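# Seat the upright loose cup on the empty plug

## Task

Find the free cup whose open, wider end faces upward, flip it so that wide end faces down, and press it fully onto the uncovered plug of the fixture that has no cup on it. Do not disturb the cups already on the other fixtures, and release the cup at the end.

## Robot and tools

Robot: two arms, left_arm and right_arm, each with a parallel two-finger gripper and a fisheye wrist camera (cam_left_wrist and cam_right_wrist, both 504x504). Arm base positions in the scene frame: left_arm (+0.020, +0.269, 0) m, quat_wxyz (+0.997, 0, 0, +0.077); right_arm (+0.010, -0.281, 0) m, quat_wxyz (+0.998, 0, 0, -0.061).

Scene frame: origin on the table surface midway between the arms, +z up, +x pointing away from the robot over the table, left_arm on the +y side. The arm names do not refer to sides of any image. Gripper frame: the fingers extend along the gripper's +z and separate along its y. The reported end_effector_position is the spot between the finger pads, roughly 1 cm short of the fingertips.

execute_actions(actions): actions is a list of actions; each action is a list of up to 15 rows, and each row is run for one control step of 1/30 s. If fewer than 15 rows are given, the final row repeats until 15 steps have passed. Every row is a single list of 14 numbers, each in [-1, 1], covering both arms even when one is idle: left dx, dy, dz, rx, ry, rz, opening, then right dx, dy, dz, rx, ry, rz, opening. dx..rz are offsets, not poses: a target relative to where that gripper measured at the start of the action (for a call's first action, the last pose reported in this scene), expressed in the gripper's own axes. Each row is measured from that same start, not added to the row before. Scale: 1.0 equals 0.6 m for dx, dy, dz and 180 degrees for rotation; rx, ry, rz form one rotation vector. opening is absolute: +1 fully open (0.094 m), -1 closed. An empty list just returns the current state and images.

move(target, speed, blocking): target is one 14-number row laid out exactly as above, with offsets taken from the pose in the latest result that shows one, in gripper axes; openings are absolute and sent when the move starts. Each gripper travels a straight line, turning the short way; both arms finish together, in 0.5 to 10 s (longer paths get cut off at 10 s). speed is the top path speed in m/s, 0.002 to 0.5, default 0.25; rotation may reach twice that in rad/s. Paths ignore obstacles and the other arm, and grippers may lag, drift or overshoot speed, notably with an arm almost straight. Faster contact hits harder; aiming deeper past a contact presses harder. blocking=false returns after 0.5 s while motion continues; until a result shows the move ended, other moves and action rows are refused, so use wait or stop. The result adds a move: line with the ending (done, off_target, moving, held, fault; if only one arm is named, the other finished fine) and limits (paced: the sent pose was clipped; held: some steps were blocked, after which the arm may surge), plus each gripper's distance from its target.

wait(seconds): 0 to 10; arms keep their last command, a running move continues. stop(): brakes a running move; needs room, more when fast; fingers keep moving. zoom_image(camera, region): camera is cam_left_wrist or cam_right_wrist; region is [x0, y0, x1, y1] in pixels of that camera's latest image, origin top-left, at most 504 by 504. read_manual(section): only "licences"; no motion. finished_scene(scene): ends the current scene by its number and is final; the cup must be seated and stay so.

Controller behaviour: each step the commanded pose is limited to within 70 mm and 16 degrees of the measured pose, then solved by damped IK with position favoured over orientation. A distant target can take several actions; after an action the arm stops at its last clipped pose, so send the remainder next. Arms usually settle a centimetre or more off, typically low, and zero offsets may let them sink. To hold an arm in place, first send the offset back to where it should be, then zeros, raising the aim if it still sags. Elbows stop just short of straight. Joint ranges (rad): waist -2.880..2.880, shoulder 0.000..3.142, elbow 0.000..3.019, wrist pitch -1.693..1.571, wrist yaw -1.571..1.571, wrist roll -2.094..2.094.

Results: a state line per arm (left_arm: … | right_arm: …) with end_effector_position in metres and end_effector_quat_wxyz in the scene frame; printed positions can be off, more at long reach. Hand target lines show where each arm is being driven. grip_measured is the finger opening on the command scale; the last Joint positions value is the opening in metres; each gripper may read up to about 1 mm off, consistently. Joint torques are raw drive outputs with offsets and noise. Action results list step readings, with HELD marking steps where an arm was held back. A pose unreachable line means the clearance check altered or blocked that arm's command. FAULT lines mark arm stops; MOTOR HOT appears from 85 °C, and at 100 °C an OVER-TEMPERATURE FAULT makes that arm and gripper go limp and drop.

Gripping: to hold something, command an opening below grip_measured, about 0.03 below for a firm grip, less for a gentle one. Finger force tops out near 50 to 62 N per pad; thin parts under about 2 mm get less.

Cameras: fisheye, calibrated with K, D and T_world_to_cam given per camera, accurate to roughly 0.5 percent focal, 1.5 px principal point, 0.5 degrees and 2.5 mm pose; results list cameras whose numbers changed.

Avoid: pushing anything off the table, arm-to-arm collisions or pressing, dropping or slipping the cup, slams and hard pushes, and bumping the cups already mounted. Expect occasional brief tugs on held objects or nudges to loose ones.

Each tool is called after ">>>" by a JSON object that holds its "name" and its "arguments", one argument or row to a line.

## Session

>>> {"name": "execute_actions", "arguments": {
  "actions": []
}}

Scene clock: 0.00 s.
left_arm: end_effector_position=(+0.1571, +0.5849, +0.1754) grip_measured=+1.000 end_effector_quat_wxyz=(-0.050, +0.910, -0.352, +0.214) | right_arm: end_effector_position=(+0.5395, +0.1112, +0.2706) grip_measured=+1.000 end_effector_quat_wxyz=(-0.232, +0.158, +0.875, +0.394)
Joint positions: left_arm=[ 1.225  1.24   0.959 -1.264  0.442 -1.03   0.094] | right_arm=[ 0.548  2.012  2.013 -1.472 -0.947  0.833  0.094]
Joint velocities: left_arm=[-0.015 -0.024  0.022 -0.002 -0.007 -0.037  0.   ] | right_arm=[-0.015 -0.005 -0.002 -0.007 -0.022 -0.066  0.   ]
Joint torques (N m, as the arm reports them, + toward a larger angle): no reading
Motor temperatures (°C, as the motors report them): left_arm=[24 24 23 22 23 25] | right_arm=[24 26 24 24 25 27]
Hand target (left_arm): +0.158, +0.591, +0.181; -0.057, +0.909, -0.353, +0.212
Hand target (right_arm): +0.543, +0.113, +0.288; -0.217, +0.148, +0.876, +0.405

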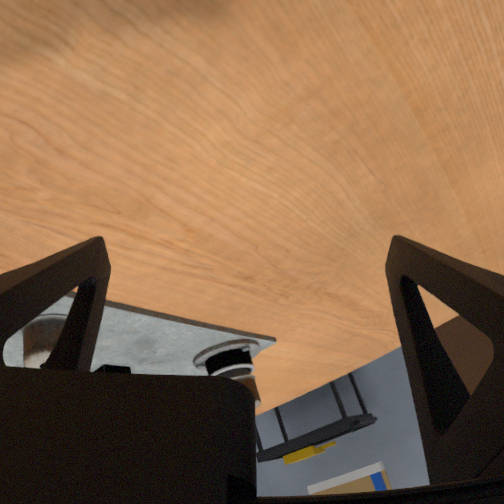

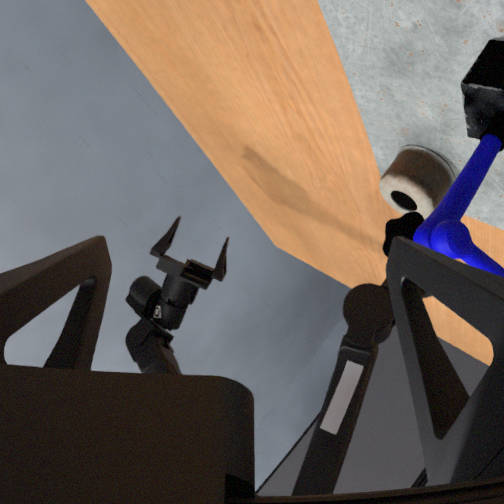

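>>> {"name": "move", "arguments": {
  "target": [0.453,0.248,-0.175,-0.033,-0.14,-0.231,1, 0,0,-0.35,0,0,0,1],
  "speed": 0.3
}}

Scene clock: 11.07 s.
left_arm: end_effector_position=(+0.1948, +0.3018, +0.3055) grip_measured=+1.000 end_effector_quat_wxyz=(+0.062, +0.942, -0.239, +0.226) | right_arm: end_effector_position=(+0.5991, -0.0514, +0.3573) grip_measured=+1.000 end_effector_quat_wxyz=(-0.166, +0.230, +0.854, +0.436)
Joint positions: left_arm=[ 0.44   0.613  0.951 -1.685  0.421 -2.098  0.094] | right_arm=[ 0.269  1.966  2.162 -1.699 -0.97   0.708  0.094]
Joint velocities: left_arm=[-0.015 -0.015 -0.007 -0.017 -0.066  0.007  0.   ] | right_arm=[ 0.024 -0.005  0.002 -0.012 -0.022  0.066  0.   ]
Joint torques (N m, as the arm reports them, + toward a larger angle): left_arm=[ 1.42  0.5  13.75  0.39  0.31 -0.11] | right_arm=[ -0.49 -23.45  10.85  -0.47  -0.44  -0.09]
Motor temperatures (°C, as the motors report them): left_arm=[24 25 26 22 23 25] | right_arm=[24 28 28 24 25 27]
Hand target (left_arm): +0.196, +0.301, +0.320; +0.057, +0.941, -0.240, +0.233
Hand target (right_arm): +0.595, -0.050, +0.390; -0.140, +0.212, +0.857, +0.449
Off the commanded pose (left_arm): 0.026 m, 39 deg; orientation clipped at the last step of the last action.
Off the commanded pose (right_arm): 0.035 m, 12 deg.
joint sent to its limit (left arm) — the command would take joint 4 (wrist pitch) past its lower limit and joint 6 (wrist roll) past its lower limit, so those joints were sent only as far as their limits.
joint sent to its limit (right arm) — the command would take joint 4 (wrist pitch) past its lower limit, so that joint was sent only as far as its limit.
move: off_target (left_arm, right_arm); limits=paced
camera_calibration (this result's frames):
cam_left_wrist: T_world_to_cam=[[0.475117, 0.879791, -0.0152264, -0.351699], [0.393825, -0.197141, 0.897796, -0.289751], [0.786871, -0.432555, -0.440149, 0.230918], [0, 0, 0, 1]] pos_world=[0.0995069, 0.352184, 0.35642]
cam_right_wrist: T_world_to_cam=[[-0.529532, -0.535785, -0.65767, 0.517848], [-0.626946, -0.275071, 0.728886, 0.105049], [-0.571432, 0.798293, -0.190249, 0.582925], [0, 0, 0, 1]] pos_world=[0.67318, -0.158994, 0.374906]

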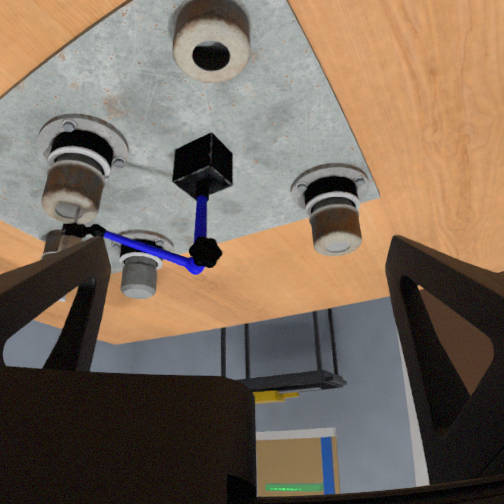

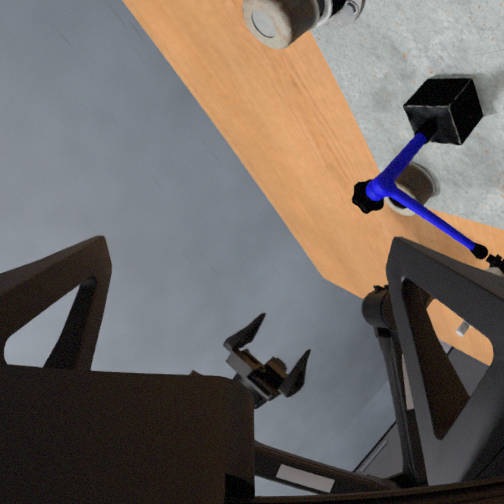

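>>> {"name": "move", "arguments": {
  "target": [0,0,0,0,0,0,1, 0.048,-0.232,-0.01,0.292,-0.111,-0.154,1],
  "speed": 0.3
}}

Scene clock: 22.13 s.
left_arm: end_effector_position=(+0.1949, +0.3017, +0.3055) grip_measured=+1.000 end_effector_quat_wxyz=(+0.062, +0.942, -0.239, +0.226) | right_arm: end_effector_position=(+0.5035, -0.1230, +0.2645) grip_measured=+1.000 end_effector_quat_wxyz=(-0.012, +0.015, +1.000, -0.005)
Joint positions: left_arm=[ 0.44   0.613  0.951 -1.685  0.421 -2.098  0.094] | right_arm=[ 0.434  1.715  1.753 -1.636  0.001  0.341  0.094]
Joint velocities: left_arm=[-0.024  0.005  0.002  0.002  0.066 -0.007  0.   ] | right_arm=[-0.005 -0.015  0.017 -0.002  0.007 -0.066  0.   ]
Joint torques (N m, as the arm reports them, + toward a larger angle): left_arm=[ 1.91 -0.78 10.1   0.99  0.2   0.06] | right_arm=[ -1.29 -19.77   7.66   0.09   0.21  -0.22]
Motor temperatures (°C, as the motors report them): left_arm=[24 25 28 22 23 25] | right_arm=[24 30 31 24 25 27]
Hand target (left_arm): +0.195, +0.302, +0.306; +0.062, +0.942, -0.239, +0.226
Hand target (right_arm): +0.503, -0.122, +0.280; +0.008, +0.004, +1.000, +0.001
Off the commanded pose (left_arm): 0.000 m, 0 deg.
Off the commanded pose (right_arm): 0.017 m, 2 deg.
move: off_target (right_arm)
camera_calibration (this result's frames):
cam_left_wrist: T_world_to_cam=[[0.474895, 0.879905, -0.0155726, -0.351551], [0.393765, -0.196628, 0.897935, -0.289981], [0.787035, -0.432557, -0.439853, 0.230762], [0, 0, 0, 1]] pos_world=[0.0995164, 0.35213, 0.356411]
cam_right_wrist: T_world_to_cam=[[-0.0224417, -0.999126, 0.0352638, -0.127751], [-0.795114, 0.0392193, 0.605191, 0.249142], [-0.606045, -0.0144572, -0.795299, 0.645317], [0, 0, 0, 1]] pos_world=[0.58632, -0.128081, 0.366947]

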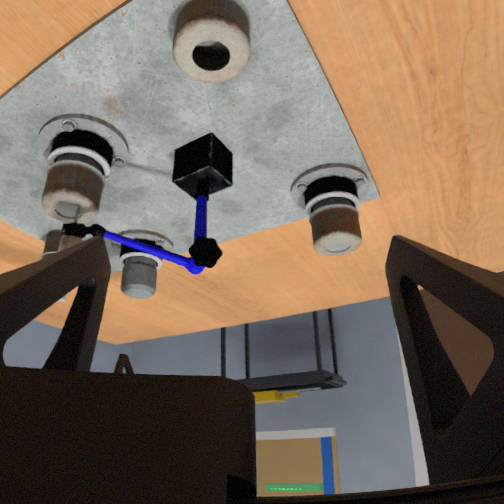

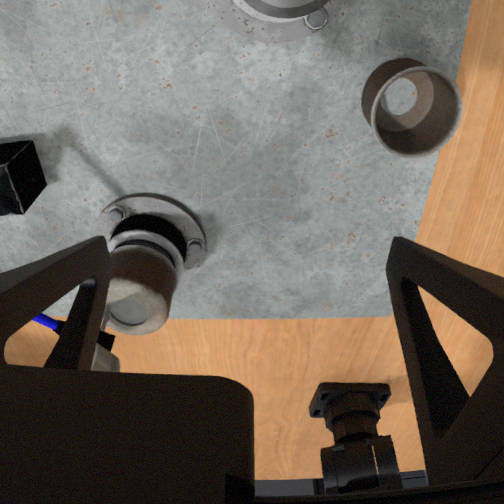

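>>> {"name": "zoom_image", "arguments": {
  "camera": "cam_right_wrist",
  "region": [200,0,504,200]
}}

>>> {"name": "zoom_image", "arguments": {
  "camera": "cam_left_wrist",
  "region": [0,0,300,310]
}}

Region (200, 0, 504, 200) of cam_right_wrist's 504x504 image, scaled by 1.658, with more detail than that image has; it fills the top 332 rows of this view, and the rest is white.

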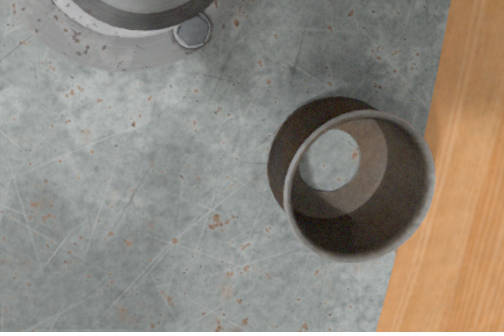

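Region (0, 0, 300, 310) of cam_left_wrist's 504x504 image, scaled by 1.626, with more detail than that image has; it fills the left 488 columns of this view, and the rest is white.

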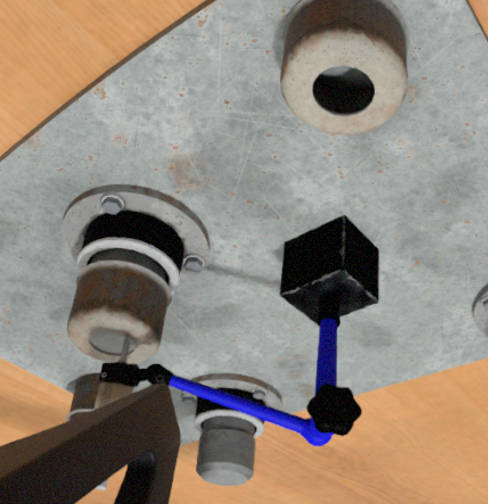

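>>> {"name": "move", "arguments": {
  "target": [0,0,0,0,0,0,1, 0.125,-0.532,0.17,0,0,0.117,1],
  "speed": 0.3
}}

>>> {"name": "move", "arguments": {
  "target": [0,0,0,0,0,0,1, 0,0.29,-0.24,-0.44,0,0,1],
  "speed": 0.3
}}

Scene clock: 39.23 s.
left_arm: end_effector_position=(+0.1949, +0.3017, +0.3055) grip_measured=+1.000 end_effector_quat_wxyz=(+0.062, +0.942, -0.239, +0.226) | right_arm: end_effector_position=(+0.4171, -0.4406, +0.1608) grip_measured=+1.000 end_effector_quat_wxyz=(-0.024, +0.209, +0.978, -0.006)
Joint positions: left_arm=[ 0.44   0.613  0.951 -1.685  0.421 -2.098  0.094] | right_arm=[-0.242  1.548  1.271 -1.339  0.019  0.058  0.094]
Joint velocities: left_arm=[-0.005 -0.005 -0.022 -0.032 -0.022 -0.007  0.   ] | right_arm=[-0.015  0.005  0.002  0.007  0.022  0.022  0.   ]
Joint torques (N m, as the arm reports them, + toward a larger angle): left_arm=[ 1.76 -0.41 10.11  0.99  0.16  0.04] | right_arm=[ -1.78 -14.53   7.76  -0.09   0.14  -0.19]
Motor temperatures (°C, as the motors report them): left_arm=[24 25 28 22 23 25] | right_arm=[24 30 31 24 25 27]
Hand target (left_arm): +0.195, +0.302, +0.306; +0.062, +0.942, -0.239, +0.226
Hand target (right_arm): +0.422, -0.440, +0.165; -0.014, +0.197, +0.980, -0.007
Off the commanded pose (left_arm): 0.000 m, 0 deg.
Off the commanded pose (right_arm): 0.007 m, 2 deg.
move: done
camera_calibration (this result's frames):
cam_left_wrist: T_world_to_cam=[[0.474895, 0.879905, -0.0155726, -0.351551], [0.393765, -0.196628, 0.897935, -0.289981], [0.787035, -0.432557, -0.439853, 0.230762], [0, 0, 0, 1]] pos_world=[0.0995164, 0.35213, 0.356411]
cam_right_wrist: T_world_to_cam=[[-0.401932, -0.91445, 0.047245, -0.2497], [-0.706004, 0.342343, 0.619968, 0.349641], [-0.583104, 0.21583, -0.783204, 0.595806], [0, 0, 0, 1]] pos_world=[0.493902, -0.476628, 0.261669]

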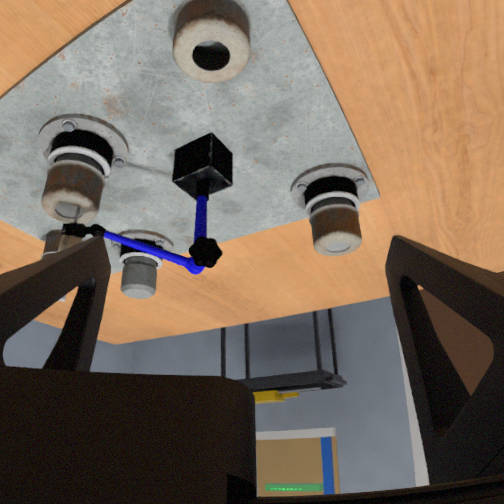

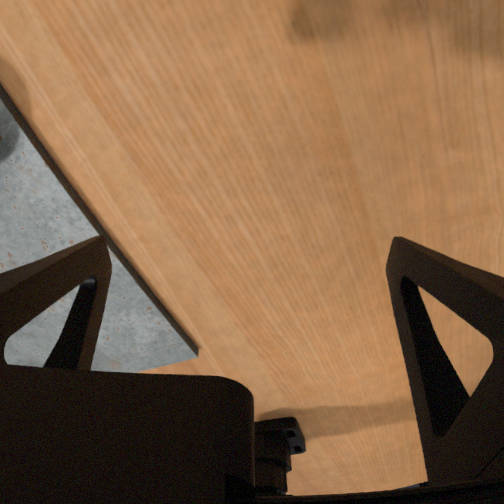

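Scene clock: 42.27 s.
left_arm: end_effector_position=(+0.1949, +0.3017, +0.3055) grip_measured=+1.000 end_effector_quat_wxyz=(+0.062, +0.942, -0.239, +0.226) | right_arm: end_effector_position=(+0.4948, -0.2834, +0.2876) grip_measured=+1.000 end_effector_quat_wxyz=(+0.097, +0.182, +0.757, +0.620)
Joint positions: left_arm=[ 0.44   0.613  0.951 -1.685  0.421 -2.098  0.094] | right_arm=[-0.235  1.528  1.223 -1.109 -1.355  0.241  0.094]
Joint velocities: left_arm=[-0.005  0.005 -0.017 -0.007  0.007 -0.081  0.   ] | right_arm=[-0.005 -0.015 -0.012  0.046 -0.051  0.022  0.   ]
Joint torques (N m, as the arm reports them, + toward a larger angle): left_arm=[ 1.51 -0.59 10.01  1.    0.18  0.04] | right_arm=[  0.19 -15.34   7.62   0.28  -0.51  -0.03]
Motor temperatures (°C, as the motors report them): left_arm=[24 25 28 22 23 25] | right_arm=[24 30 31 24 25 27]
Hand target (left_arm): +0.195, +0.302, +0.306; +0.062, +0.942, -0.239, +0.226
Hand target (right_arm): +0.493, -0.280, +0.301; +0.105, +0.176, +0.757, +0.621
Off the commanded pose (left_arm): 0.000 m, 0 deg.
Off the commanded pose (right_arm): 0.013 m, 2 deg.
move: off_target (right_arm)
camera_calibration (this result's frames):
cam_left_wrist: T_world_to_cam=[[0.474895, 0.879905, -0.0155726, -0.351551], [0.393765, -0.196628, 0.897935, -0.289981], [0.787035, -0.432557, -0.439853, 0.230762], [0, 0, 0, 1]] pos_world=[0.0995164, 0.35213, 0.356411]
cam_right_wrist: T_world_to_cam=[[-0.158309, -0.189403, -0.969054, 0.296487], [-0.958396, -0.206609, 0.19695, 0.363005], [-0.237518, 0.959916, -0.148815, 0.563892], [0, 0, 0, 1]] pos_world=[0.528774, -0.410133, 0.299733]

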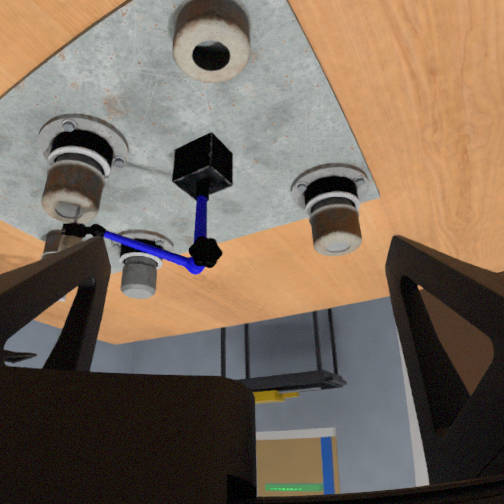

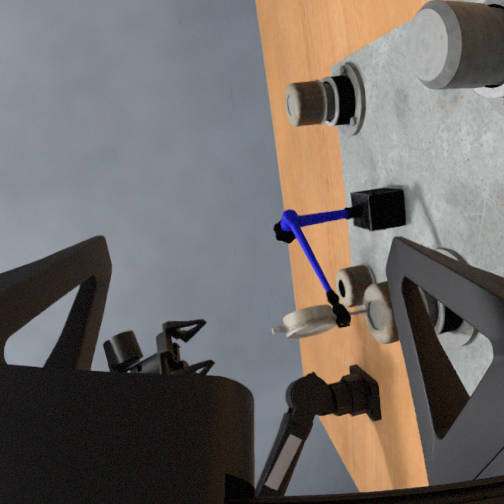

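>>> {"name": "move", "arguments": {
  "target": [0,0,0,0,0,0,1, 0,0,-0.15,0,0,-0.525,1],
  "speed": 0.4
}}

Scene clock: 46.87 s.
left_arm: end_effector_position=(+0.1949, +0.3017, +0.3055) grip_measured=+1.000 end_effector_quat_wxyz=(+0.062, +0.942, -0.239, +0.226) | right_arm: end_effector_position=(+0.4865, -0.3075, +0.2770) grip_measured=+1.000 end_effector_quat_wxyz=(+0.236, +0.043, +0.776, +0.584)
Joint positions: left_arm=[ 0.44   0.613  0.951 -1.685  0.421 -2.098  0.094] | right_arm=[-0.291  1.528  1.194 -1.119 -1.36  -0.21   0.094]
Joint velocities: left_arm=[ 0.005 -0.005  0.007 -0.002 -0.051 -0.022  0.   ] | right_arm=[-0.005 -0.015  0.002  0.007 -0.051 -0.037  0.   ]
Joint torques (N m, as the arm reports them, + toward a larger angle): left_arm=[ 1.67 -0.52 10.05  1.03  0.18  0.01] | right_arm=[ -0.28 -13.06   7.44  -0.01  -0.46  -0.07]
Motor temperatures (°C, as the motors report them): left_arm=[24 25 28 22 23 25] | right_arm=[24 30 31 24 26 27]
Hand target (left_arm): +0.195, +0.302, +0.306; +0.062, +0.942, -0.239, +0.226
Hand target (right_arm): +0.488, -0.307, +0.279; +0.236, +0.042, +0.776, +0.584
Off the commanded pose (left_arm): 0.000 m, 0 deg.
Off the commanded pose (right_arm): 0.069 m, 72 deg; orientation clipped at the last step of the last action.
move: held (right_arm); limits=paced,held; held on 49 of 73 steps (right_arm), including the last (right_arm)
pose unreachable (right arm): on one or more control steps of this call, first in action 0 (counted from 0), this arm could not follow its commanded pose, so it was not sent that pose on those steps. On the call's last step it was still not sent that pose. It may still have moved: this result reports where it is.
cause: the commanded pose would bring two parts of the arm too close to each other (its wrist (the part past joint 4) and its wrist camera, with joints 5 (wrist yaw) and 6 (wrist roll) between them).
camera_calibration (this result's frames):
cam_left_wrist: T_world_to_cam=[[0.474895, 0.879905, -0.0155726, -0.351551], [0.393765, -0.196628, 0.897935, -0.289981], [0.787035, -0.432557, -0.439853, 0.230762], [0, 0, 0, 1]] pos_world=[0.0995164, 0.35213, 0.356411]
cam_right_wrist: T_world_to_cam=[[0.203842, -0.339755, -0.918158, 0.0438599], [-0.962954, -0.238705, -0.125457, 0.433845], [-0.176545, 0.909718, -0.375827, 0.601306], [0, 0, 0, 1]] pos_world=[0.514989, -0.428556, 0.320686]

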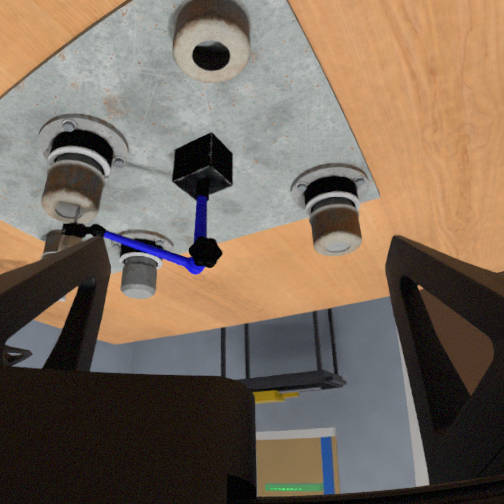

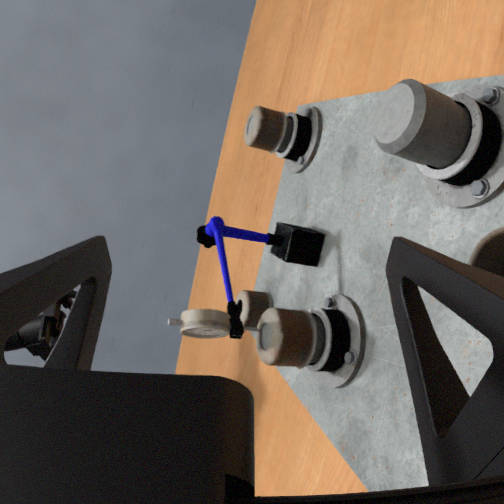

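>>> {"name": "move", "arguments": {
  "target": [0,0,0,0,0,0,1, 0.245,-0.16,0.013,0.402,0.163,-0.03,1],
  "speed": 0.4
}}

>>> {"name": "move", "arguments": {
  "target": [0,0,0,0,0,0,1, 0,0,0,0,-0.455,0,1],
  "speed": 0.4
}}

Scene clock: 54.73 s.
left_arm: end_effector_position=(+0.1949, +0.3017, +0.3055) grip_measured=+1.000 end_effector_quat_wxyz=(+0.062, +0.942, -0.239, +0.226) | right_arm: end_effector_position=(+0.3812, -0.2824, +0.1341) grip_measured=+1.000 end_effector_quat_wxyz=(+0.006, -0.005, +1.000, -0.003)
Joint positions: left_arm=[ 0.44   0.613  0.951 -1.685  0.421 -2.098  0.094] | right_arm=[ 0.123  1.366  1.004 -1.197  0.006 -0.01   0.094]
Joint velocities: left_arm=[-0.005 -0.005 -0.002  0.002  0.007 -0.037  0.   ] | right_arm=[-0.015  0.015 -0.022  0.002  0.007 -0.007  0.   ]
Joint torques (N m, as the arm reports them, + toward a larger angle): left_arm=[ 1.84 -0.67 10.03  1.06  0.2   0.05] | right_arm=[ -0.15 -10.66   7.54  -0.18   0.19   0.09]
Motor temperatures (°C, as the motors report them): left_arm=[24 25 28 22 23 25] | right_arm=[24 29 31 24 26 27]
Hand target (left_arm): +0.195, +0.302, +0.306; +0.062, +0.942, -0.239, +0.226
Hand target (right_arm): +0.382, -0.283, +0.139; +0.009, +0.005, +1.000, -0.004
Off the commanded pose (left_arm): 0.000 m, 0 deg.
Off the commanded pose (right_arm): 0.006 m, 1 deg.
move: done
camera_calibration (this result's frames):
cam_left_wrist: T_world_to_cam=[[0.474895, 0.879905, -0.0155726, -0.351551], [0.393765, -0.196628, 0.897935, -0.289981], [0.787035, -0.432557, -0.439853, 0.230762], [0, 0, 0, 1]] pos_world=[0.0995164, 0.35213, 0.356411]
cam_right_wrist: T_world_to_cam=[[0.0156843, -0.999381, 0.031491, -0.299312], [-0.817624, 0.00530967, 0.575728, 0.239998], [-0.575539, -0.0347777, -0.817035, 0.450755], [0, 0, 0, 1]] pos_world=[0.460349, -0.284725, 0.239535]

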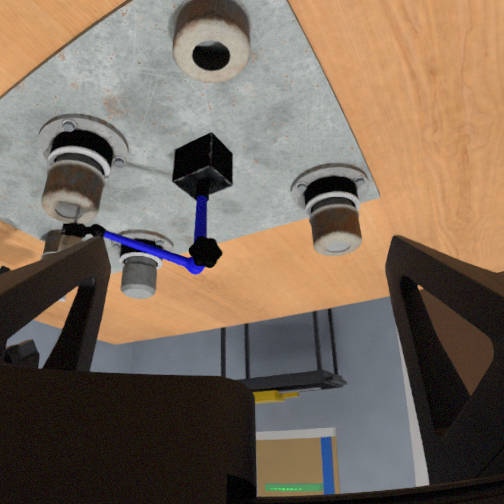

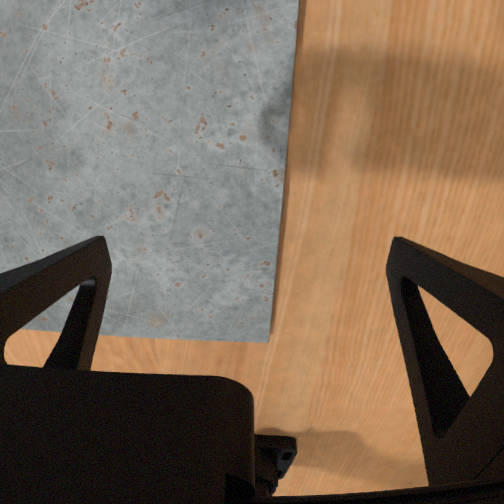

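Scene clock: 57.17 s.
left_arm: end_effector_position=(+0.1949, +0.3017, +0.3055) grip_measured=+1.000 end_effector_quat_wxyz=(+0.062, +0.942, -0.239, +0.226) | right_arm: end_effector_position=(+0.3827, -0.2796, +0.1281) grip_measured=+1.000 end_effector_quat_wxyz=(+0.655, -0.010, +0.756, +0.008)
Joint positions: left_arm=[ 0.44   0.613  0.951 -1.685  0.421 -2.098  0.094] | right_arm=[ 0.11   1.268  0.117  1.007 -0.039 -0.006  0.094]
Joint velocities: left_arm=[-0.005  0.015 -0.002 -0.017 -0.051  0.051  0.   ] | right_arm=[-0.005  0.005  0.007 -0.007 -0.007  0.007  0.   ]
Joint torques (N m, as the arm reports them, + toward a larger angle): left_arm=[ 1.49 -0.53 10.08  1.03  0.19  0.06] | right_arm=[-0.91 -4.4   4.88  1.79  0.09  0.14]
Motor temperatures (°C, as the motors report them): left_arm=[24 25 28 22 23 25] | right_arm=[24 29 31 24 26 27]
Hand target (left_arm): +0.195, +0.302, +0.306; +0.062, +0.942, -0.239, +0.226
Hand target (right_arm): +0.384, -0.282, +0.131; +0.660, -0.001, +0.751, +0.012
Off the commanded pose (left_arm): 0.000 m, 0 deg.
Off the commanded pose (right_arm): 0.007 m, 1 deg.
move: done
camera_calibration (this result's frames):
cam_left_wrist: T_world_to_cam=[[0.474895, 0.879905, -0.0155726, -0.351551], [0.393765, -0.196628, 0.897935, -0.289981], [0.787035, -0.432557, -0.439853, 0.230762], [0, 0, 0, 1]] pos_world=[0.0995164, 0.35213, 0.356411]
cam_right_wrist: T_world_to_cam=[[0.00166303, -0.999947, 0.0102005, -0.288444], [-0.695651, -0.00848468, -0.71833, 0.359888], [0.718378, -0.0059014, -0.695628, -0.0558426], [0, 0, 0, 1]] pos_world=[0.290952, -0.285705, 0.222615]

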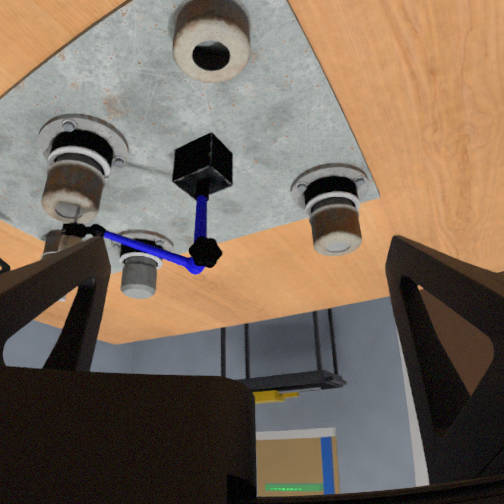

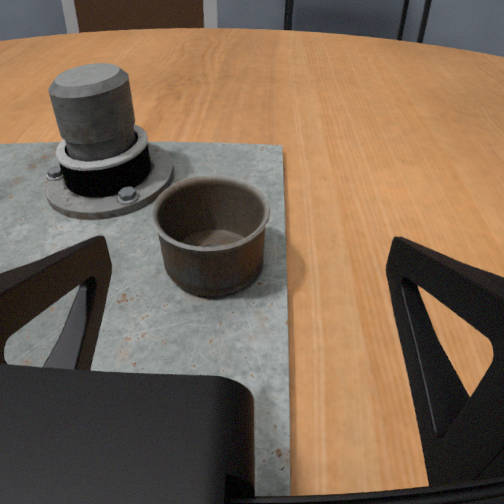

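>>> {"name": "move", "arguments": {
  "target": [0,0,0,0,0,0,1, 0.132,0.023,0.08,0,0,0,1],
  "speed": 0.15
}}

Scene clock: 60.57 s.
left_arm: end_effector_position=(+0.1949, +0.3017, +0.3055) grip_measured=+1.000 end_effector_quat_wxyz=(+0.062, +0.942, -0.239, +0.226) | right_arm: end_effector_position=(+0.4176, -0.2685, +0.0373) grip_measured=+1.000 end_effector_quat_wxyz=(+0.641, -0.010, +0.767, +0.005)
Joint positions: left_arm=[ 0.44   0.613  0.951 -1.685  0.421 -2.098  0.094] | right_arm=[ 0.162  1.94   0.223  1.538  0.018 -0.002  0.094]
Joint velocities: left_arm=[ 0.015 -0.024 -0.002 -0.027 -0.051  0.022  0.   ] | right_arm=[ 0.005  0.015 -0.007 -0.007  0.066  0.007  0.   ]
Joint torques (N m, as the arm reports them, + toward a larger angle): left_arm=[ 1.51 -0.55 10.14  1.09  0.19  0.03] | right_arm=[-0.77 -9.7   1.07  1.83  0.26  0.04]
Motor temperatures (°C, as the motors report them): left_arm=[24 25 28 22 23 25] | right_arm=[24 29 30 24 25 27]
Hand target (left_arm): +0.195, +0.302, +0.306; +0.062, +0.942, -0.239, +0.226
Hand target (right_arm): +0.419, -0.266, +0.042; +0.649, -0.010, +0.761, +0.008
Off the commanded pose (left_arm): 0.000 m, 0 deg.
Off the commanded pose (right_arm): 0.007 m, 2 deg.
joint sent to its limit (right arm) — the command would take joint 4 (wrist pitch) past its upper limit, so that joint was sent only as far as its limit.
move: done
camera_calibration (this result's frames):
cam_left_wrist: T_world_to_cam=[[0.474895, 0.879905, -0.0155726, -0.351551], [0.393765, -0.196628, 0.897935, -0.289981], [0.787035, -0.432557, -0.439853, 0.230762], [0, 0, 0, 1]] pos_world=[0.0995164, 0.35213, 0.356411]
cam_right_wrist: T_world_to_cam=[[-0.00195733, -0.99987, 0.0159813, -0.275089], [-0.720695, -0.00966862, -0.693185, 0.328255], [0.69325, -0.0128744, -0.720583, -0.134523], [0, 0, 0, 1]] pos_world=[0.329292, -0.273611, 0.135003]

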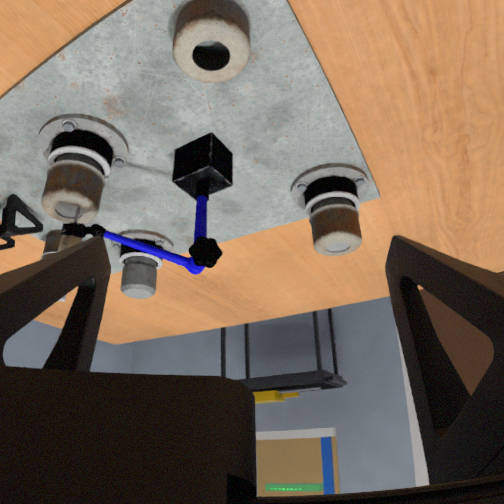

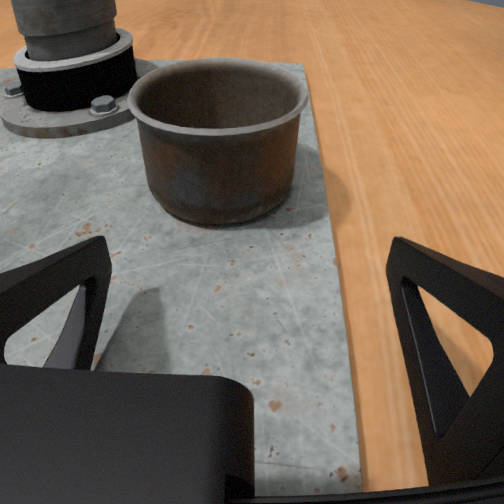

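>>> {"name": "move", "arguments": {
  "target": [0,0,0,0,0,0,1, -0.012,0.013,0,0,0,0,1],
  "speed": 0.1
}}

>>> {"name": "move", "arguments": {
  "target": [0,0,0,0,0,0,1, -0.036,0,0.148,0,0,0,1],
  "speed": 0.1
}}

Scene clock: 63.13 s.
left_arm: end_effector_position=(+0.1949, +0.3017, +0.3055) grip_measured=+1.000 end_effector_quat_wxyz=(+0.062, +0.942, -0.239, +0.226) | right_arm: end_effector_position=(+0.4180, -0.2628, +0.0381) grip_measured=+1.000 end_effector_quat_wxyz=(+0.636, -0.011, +0.771, +0.002)
Joint positions: left_arm=[ 0.44   0.613  0.951 -1.685  0.421 -2.098  0.094] | right_arm=[ 0.189  1.914  0.223  1.5    0.048 -0.002  0.094]
Joint velocities: left_arm=[ 0.005 -0.015  0.002 -0.012  0.022  0.081  0.   ] | right_arm=[-0.015 -0.024  0.002  0.002  0.007 -0.081  0.   ]
Joint torques (N m, as the arm reports them, + toward a larger angle): left_arm=[ 1.7  -0.79 10.08  1.04  0.18  0.04] | right_arm=[ -1.37 -11.3    0.3    0.68   0.24   0.04]
Motor temperatures (°C, as the motors report them): left_arm=[24 25 28 22 23 25] | right_arm=[24 29 29 24 25 27]
Hand target (left_arm): +0.195, +0.302, +0.306; +0.062, +0.942, -0.239, +0.226
Hand target (right_arm): +0.419, -0.260, +0.044; +0.641, -0.010, +0.767, +0.005
Off the commanded pose (left_arm): 0.000 m, 0 deg.
Off the commanded pose (right_arm): 0.007 m, 1 deg.
move: done
camera_calibration (this result's frames):
cam_left_wrist: T_world_to_cam=[[0.474895, 0.879905, -0.0155726, -0.351551], [0.393765, -0.196628, 0.897935, -0.289981], [0.787035, -0.432557, -0.439853, 0.230762], [0, 0, 0, 1]] pos_world=[0.0995164, 0.35213, 0.356411]
cam_right_wrist: T_world_to_cam=[[-0.0047272, -0.999752, 0.0217583, -0.268469], [-0.72893, -0.0114504, -0.684493, 0.331804], [0.684572, -0.019096, -0.728695, -0.131801], [0, 0, 0, 1]] pos_world=[0.33082, -0.26712, 0.136917]

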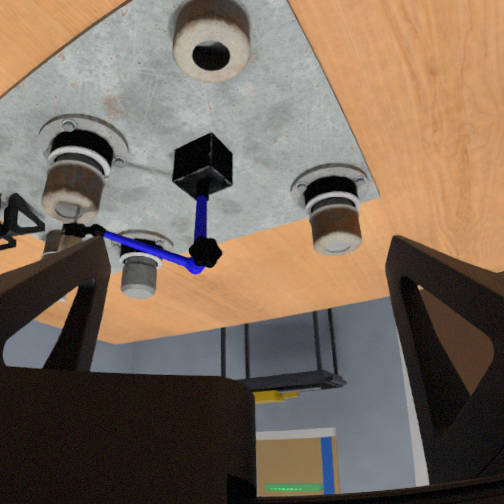

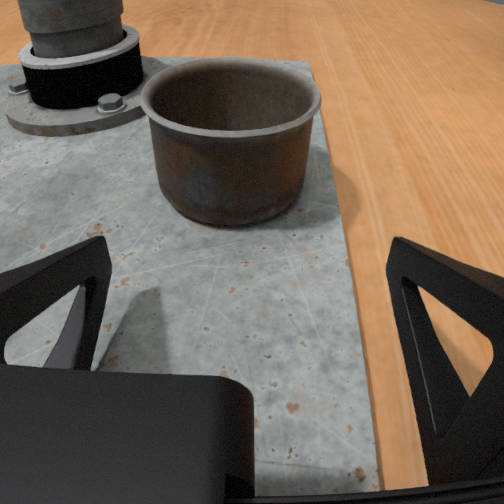

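Scene clock: 64.37 s.
left_arm: end_effector_position=(+0.1949, +0.3017, +0.3055) grip_measured=+1.000 end_effector_quat_wxyz=(+0.062, +0.942, -0.239, +0.226) | right_arm: end_effector_position=(+0.5028, -0.2567, +0.0378) grip_measured=+1.000 end_effector_quat_wxyz=(+0.631, -0.012, +0.776, +0.005)
Joint positions: left_arm=[ 0.44   0.613  0.951 -1.685  0.421 -2.098  0.094] | right_arm=[0.187 1.897 0.445 1.246 0.04  0.    0.094]
Joint velocities: left_arm=[-0.015  0.005 -0.017 -0.012 -0.051  0.022  0.   ] | right_arm=[-0.024 -0.005 -0.022 -0.022  0.095 -0.007  0.   ]
Joint torques (N m, as the arm reports them, + toward a larger angle): left_arm=[ 1.73 -0.63 10.1   0.95  0.17  0.03] | right_arm=[ -2.53 -11.92   3.14   0.58   0.    -0.08]
Motor temperatures (°C, as the motors report them): left_arm=[24 25 28 22 23 25] | right_arm=[24 29 29 24 25 27]
Hand target (left_arm): +0.195, +0.302, +0.306; +0.062, +0.942, -0.239, +0.226
Hand target (right_arm): +0.509, -0.260, +0.044; +0.636, -0.011, +0.771, +0.002
Off the commanded pose (left_arm): 0.000 m, 0 deg.
Off the commanded pose (right_arm): 0.009 m, 1 deg.
move: done
camera_calibration (this result's frames):
cam_left_wrist: T_world_to_cam=[[0.474895, 0.879905, -0.0155726, -0.351551], [0.393765, -0.196628, 0.897935, -0.289981], [0.787035, -0.432557, -0.439853, 0.230762], [0, 0, 0, 1]] pos_world=[0.0995164, 0.35213, 0.356411]
cam_right_wrist: T_world_to_cam=[[0.000776247, -0.999811, 0.0194317, -0.264686], [-0.738777, -0.0136693, -0.673811, 0.39744], [0.673949, -0.0138326, -0.738648, -0.182907], [0, 0, 0, 1]] pos_world=[0.417095, -0.261733, 0.137839]

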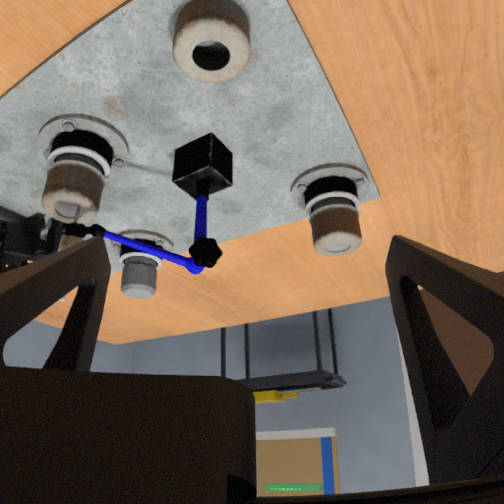

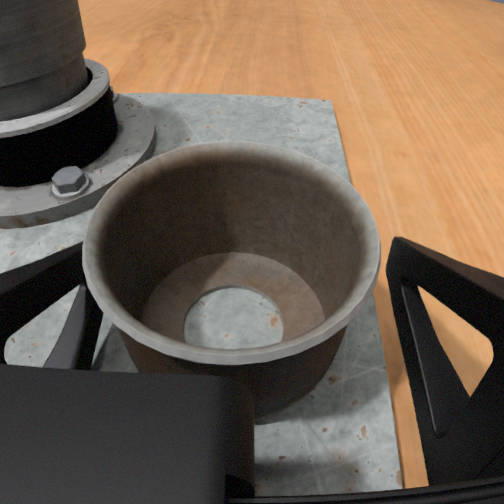

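>>> {"name": "move", "arguments": {
  "target": [0,0,0,0,0,0,0.9, -0.004,0.003,-0.012,0,-0.02,0,0.3],
  "speed": 0.05
}}

Scene clock: 66.73 s.
left_arm: end_effector_position=(+0.1949, +0.3017, +0.3055) grip_measured=+0.902 end_effector_quat_wxyz=(+0.062, +0.942, -0.239, +0.226) | right_arm: end_effector_position=(+0.4964, -0.2574, +0.0394) grip_measured=+0.464 end_effector_quat_wxyz=(+0.648, -0.011, +0.761, +0.005)
Joint positions: left_arm=[ 0.44   0.613  0.951 -1.685  0.421 -2.098  0.089] | right_arm=[0.187 1.935 0.428 1.346 0.043 0.    0.069]
Joint velocities: left_arm=[-0.005 -0.005 -0.002 -0.002 -0.037 -0.022 -0.001] | right_arm=[-0.005 -0.034  0.002 -0.007 -0.022  0.007 -0.001]
Joint torques (N m, as the arm reports them, + toward a larger angle): left_arm=[ 1.63 -0.59 10.05  1.07  0.18  0.04] | right_arm=[-0.92 -9.96  2.06  2.07  0.28 -0.03]
Motor temperatures (°C, as the motors report them): left_arm=[24 25 28 22 23 25] | right_arm=[24 29 28 24 25 27]
Hand target (left_arm): +0.195, +0.302, +0.306; +0.062, +0.942, -0.239, +0.226
Hand target (right_arm): +0.496, -0.255, +0.041; +0.655, -0.012, +0.756, +0.005
Off the commanded pose (left_arm): 0.000 m, 0 deg.
Off the commanded pose (right_arm): 0.003 m, 1 deg.
move: done
camera_calibration (this result's frames):
cam_left_wrist: T_world_to_cam=[[0.474895, 0.879905, -0.0155726, -0.351551], [0.393765, -0.196628, 0.897935, -0.289981], [0.787035, -0.432557, -0.439853, 0.230762], [0, 0, 0, 1]] pos_world=[0.0995164, 0.35213, 0.356411]
cam_right_wrist: T_world_to_cam=[[-0.00191031, -0.999855, 0.0169277, -0.263912], [-0.707777, -0.0106064, -0.706356, 0.380448], [0.706433, -0.0133304, -0.707654, -0.194613], [0, 0, 0, 1]] pos_world=[0.406249, -0.262433, 0.135481]

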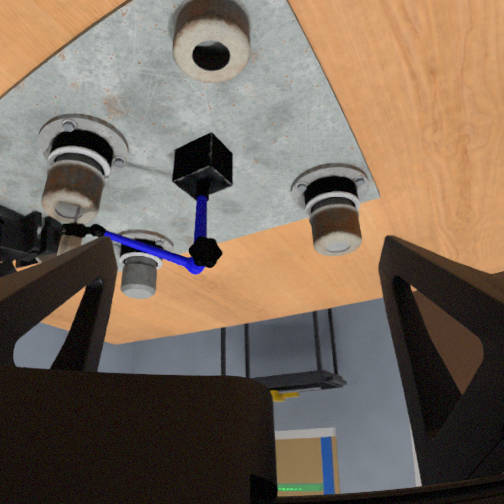

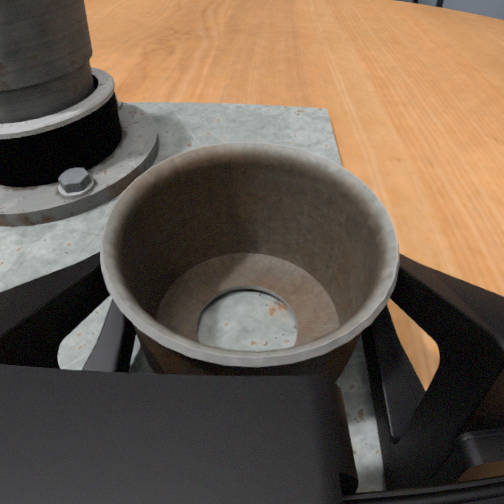

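>>> {"name": "move", "arguments": {
  "target": [0,0,0,0,0,0,0.9, -0.3,0,-0.045,0,0,0,0.25],
  "speed": 0.25
}}

>>> {"name": "move", "arguments": {
  "target": [0,0,0,0,0,0,0.9, 0,0,0,0,0.452,0,0.25],
  "speed": 0.4
}}

>>> {"name": "move", "arguments": {
  "target": [0,0,0,0,0,0,0.9, 0,0.2,-0.2,-0.44,0,0,0.25],
  "speed": 0.4
}}

>>> {"name": "move", "arguments": {
  "target": [0,0,0,0,0,0,0.9, 0,0,0,0,0,0.5,0.25],
  "speed": 0.4
}}

Scene clock: 69.77 s.
left_arm: end_effector_position=(+0.1949, +0.3017, +0.3055) grip_measured=+0.902 end_effector_quat_wxyz=(+0.062, +0.942, -0.239, +0.226) | right_arm: end_effector_position=(+0.4784, -0.2580, +0.1902) grip_measured=+0.464 end_effector_quat_wxyz=(+0.623, -0.010, +0.782, +0.002)
Joint positions: left_arm=[ 0.44   0.613  0.951 -1.685  0.421 -2.098  0.089] | right_arm=[0.192 1.214 0.453 0.535 0.052 0.002 0.069]
Joint velocities: left_arm=[ 0.005 -0.005 -0.002 -0.007 -0.037  0.007  0.   ] | right_arm=[-0.005 -0.015  0.007 -0.007  0.037  0.022  0.001]
Joint torques (N m, as the arm reports them, + toward a larger angle): left_arm=[ 1.8  -0.59 10.09  1.01  0.18  0.04] | right_arm=[-0.71 -8.96 10.14  1.28  0.27 -0.02]
Motor temperatures (°C, as the motors report them): left_arm=[24 25 28 22 23 25] | right_arm=[24 29 28 24 25 27]
Hand target (left_arm): +0.195, +0.302, +0.306; +0.062, +0.942, -0.239, +0.226
Hand target (right_arm): +0.494, -0.253, +0.223; +0.648, -0.011, +0.761, +0.005
Off the commanded pose (left_arm): 0.000 m, 0 deg.
Off the commanded pose (right_arm): 0.037 m, 4 deg.
move: off_target (right_arm)
camera_calibration (this result's frames):
cam_left_wrist: T_world_to_cam=[[0.474895, 0.879905, -0.0155726, -0.351551], [0.393765, -0.196628, 0.897935, -0.289981], [0.787035, -0.432557, -0.439853, 0.230762], [0, 0, 0, 1]] pos_world=[0.0995164, 0.35213, 0.356411]
cam_right_wrist: T_world_to_cam=[[-0.00571103, -0.999743, 0.0219222, -0.266247], [-0.75271, -0.0101347, -0.658274, 0.486721], [0.658328, -0.0202605, -0.752459, -0.045532], [0, 0, 0, 1]] pos_world=[0.394814, -0.262169, 0.291972]

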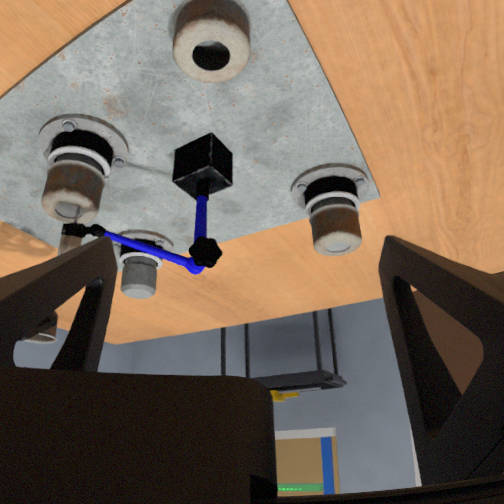

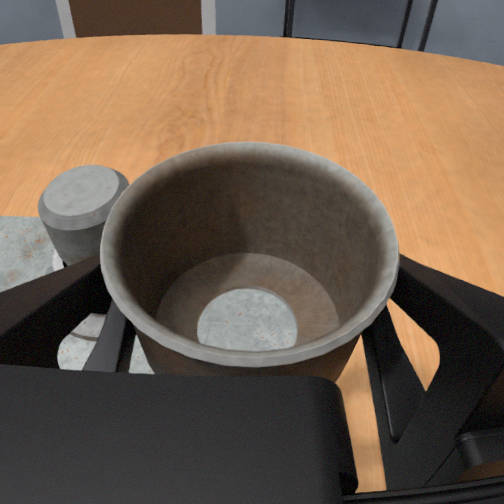

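Scene clock: 72.07 s.
left_arm: end_effector_position=(+0.1949, +0.3017, +0.3055) grip_measured=+0.902 end_effector_quat_wxyz=(+0.062, +0.942, -0.239, +0.226) | right_arm: end_effector_position=(+0.4570, -0.2559, +0.1696) grip_measured=+0.464 end_effector_quat_wxyz=(-0.065, -0.019, +0.998, -0.019)
Joint positions: left_arm=[ 0.44   0.613  0.951 -1.685  0.421 -2.098  0.089] | right_arm=[ 0.192  1.623  1.38  -1.459  0.032  0.033  0.069]
Joint velocities: left_arm=[ 0.015  0.005  0.002 -0.007 -0.095  0.051  0.   ] | right_arm=[-0.015  0.005  0.022  0.012 -0.022 -0.066  0.   ]
Joint torques (N m, as the arm reports them, + toward a larger angle): left_arm=[ 1.55 -0.59 10.11  0.99  0.19  0.02] | right_arm=[ -0.98 -15.4   11.49  -0.94   0.07   0.17]
Motor temperatures (°C, as the motors report them): left_arm=[24 25 28 22 23 25] | right_arm=[24 29 30 24 25 27]
Hand target (left_arm): +0.195, +0.302, +0.306; +0.062, +0.942, -0.239, +0.226
Hand target (right_arm): +0.475, -0.258, +0.193; -0.037, -0.006, +0.999, -0.017
Off the commanded pose (left_arm): 0.000 m, 0 deg.
Off the commanded pose (right_arm): 0.030 m, 4 deg.
move: off_target (right_arm)
camera_calibration (this result's frames):
cam_left_wrist: T_world_to_cam=[[0.474895, 0.879905, -0.0155726, -0.351551], [0.393765, -0.196628, 0.897935, -0.289981], [0.787035, -0.432557, -0.439853, 0.230762], [0, 0, 0, 1]] pos_world=[0.0995164, 0.35213, 0.356411]
cam_right_wrist: T_world_to_cam=[[0.0503506, -0.996918, 0.0601543, -0.295238], [-0.728365, 0.00455654, 0.685174, 0.221873], [-0.683336, -0.0783132, -0.725891, 0.546943], [0, 0, 0, 1]] pos_world=[0.550216, -0.252506, 0.262759]

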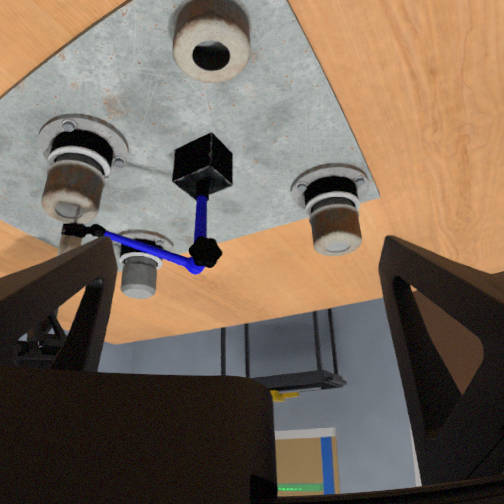

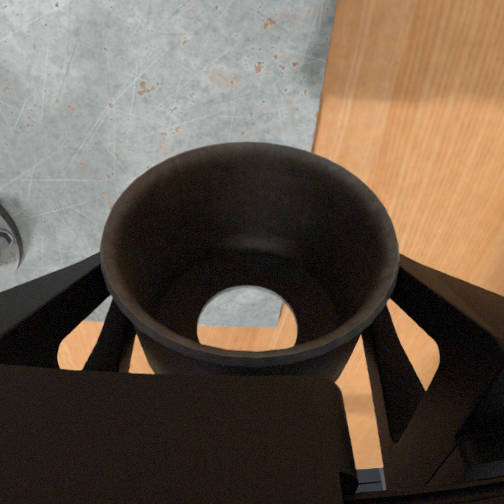

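Scene clock: 74.27 s.
left_arm: end_effector_position=(+0.1949, +0.3017, +0.3055) grip_measured=+0.902 end_effector_quat_wxyz=(+0.062, +0.942, -0.239, +0.226) | right_arm: end_effector_position=(+0.4640, -0.1346, +0.2809) grip_measured=+0.463 end_effector_quat_wxyz=(-0.070, +0.038, +0.785, +0.615)
Joint positions: left_arm=[ 0.44   0.613  0.951 -1.685  0.421 -2.098  0.089] | right_arm=[ 0.08   1.679  1.384 -1.694 -1.312 -0.269  0.069]
Joint velocities: left_arm=[-0.005  0.005 -0.002 -0.012  0.007 -0.066 -0.001] | right_arm=[-0.005 -0.005  0.007 -0.012 -0.037 -0.095 -0.001]
Joint torques (N m, as the arm reports them, + toward a larger angle): left_arm=[ 1.82 -0.84 10.13  1.    0.19  0.03] | right_arm=[ -1.07 -14.43   7.56  -1.04  -0.78  -0.37]
Motor temperatures (°C, as the motors report them): left_arm=[24 25 29 22 23 25] | right_arm=[24 29 30 24 25 27]
Hand target (left_arm): +0.195, +0.302, +0.306; +0.062, +0.942, -0.239, +0.226
Hand target (right_arm): +0.465, -0.131, +0.284; -0.068, +0.031, +0.782, +0.619
Off the commanded pose (left_arm): 0.000 m, 0 deg.
Off the commanded pose (right_arm): 0.006 m, 2 deg.
joint sent to its limit (right arm) — the command would take joint 4 (wrist pitch) past its lower limit, so that joint was sent only as far as its limit.
move: done
camera_calibration (this result's frames):
cam_left_wrist: T_world_to_cam=[[0.474895, 0.879905, -0.0155726, -0.351551], [0.393765, -0.196628, 0.897935, -0.289981], [0.787035, -0.432557, -0.439853, 0.230762], [0, 0, 0, 1]] pos_world=[0.0995164, 0.35213, 0.356411]
cam_right_wrist: T_world_to_cam=[[-0.138229, -0.265744, -0.954082, 0.289504], [-0.76192, -0.58692, 0.273865, 0.201692], [-0.632748, 0.76479, -0.121347, 0.562177], [0, 0, 0, 1]] pos_world=[0.549408, -0.234637, 0.289193]

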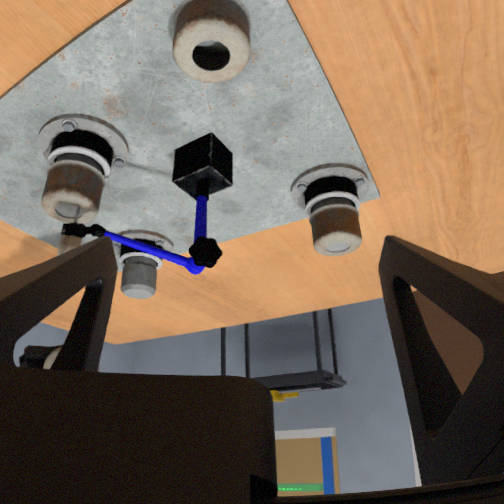

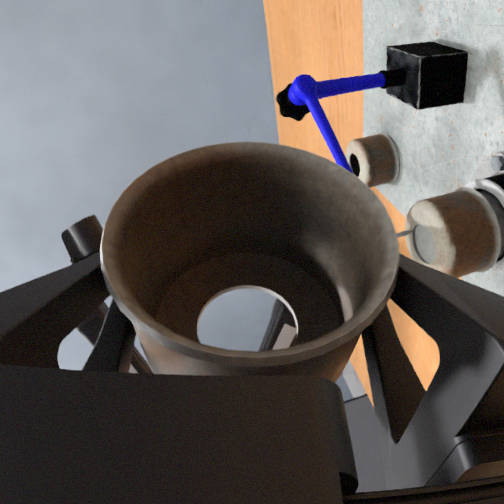

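Scene clock: 77.00 s.
left_arm: end_effector_position=(+0.1949, +0.3017, +0.3055) grip_measured=+0.902 end_effector_quat_wxyz=(+0.062, +0.942, -0.239, +0.226) | right_arm: end_effector_position=(+0.4612, -0.1347, +0.2765) grip_measured=+0.463 end_effector_quat_wxyz=(+0.481, -0.578, -0.534, -0.386)
Joint positions: left_arm=[ 0.44   0.613  0.951 -1.685  0.421 -2.098  0.089] | right_arm=[ 0.08   1.679  1.373 -1.694 -1.305  1.277  0.069]
Joint velocities: left_arm=[-0.005 -0.005 -0.017 -0.017 -0.066  0.066  0.   ] | right_arm=[-0.005 -0.005 -0.002  0.012  0.081  0.037  0.001]
Joint torques (N m, as the arm reports them, + toward a larger angle): left_arm=[ 1.27 -0.5  10.08  0.97  0.19  0.04] | right_arm=[ -0.38 -14.76   7.41  -0.67  -0.59   0.13]
Motor temperatures (°C, as the motors report them): left_arm=[24 25 29 22 23 25] | right_arm=[24 29 30 24 26 27]
Hand target (left_arm): +0.195, +0.302, +0.306; +0.062, +0.942, -0.239, +0.226
Hand target (right_arm): +0.464, -0.135, +0.281; -0.484, +0.582, +0.528, +0.385
Off the commanded pose (left_arm): 0.000 m, 0 deg.
Off the commanded pose (right_arm): 0.005 m, 1 deg.
move: done
camera_calibration (this result's frames):
cam_left_wrist: T_world_to_cam=[[0.474895, 0.879905, -0.0155726, -0.351551], [0.393765, -0.196628, 0.897935, -0.289981], [0.787035, -0.432557, -0.439853, 0.230762], [0, 0, 0, 1]] pos_world=[0.0995164, 0.35213, 0.356411]
cam_right_wrist: T_world_to_cam=[[-0.98768, -0.0600506, 0.144508, 0.400577], [0.156477, -0.368016, 0.916558, -0.371106], [-0.00185877, 0.927878, 0.372879, 0.154324], [0, 0, 0, 1]] pos_world=[0.453999, -0.255712, 0.22471]

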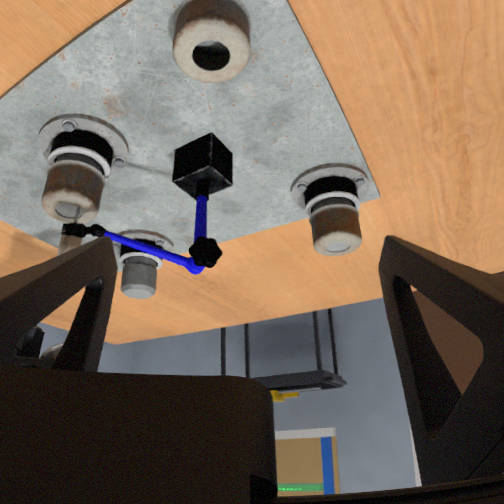

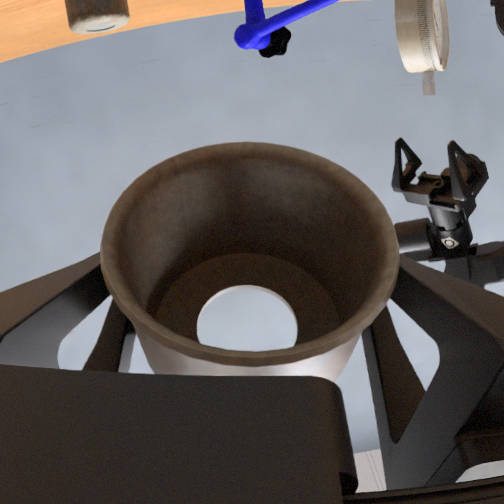

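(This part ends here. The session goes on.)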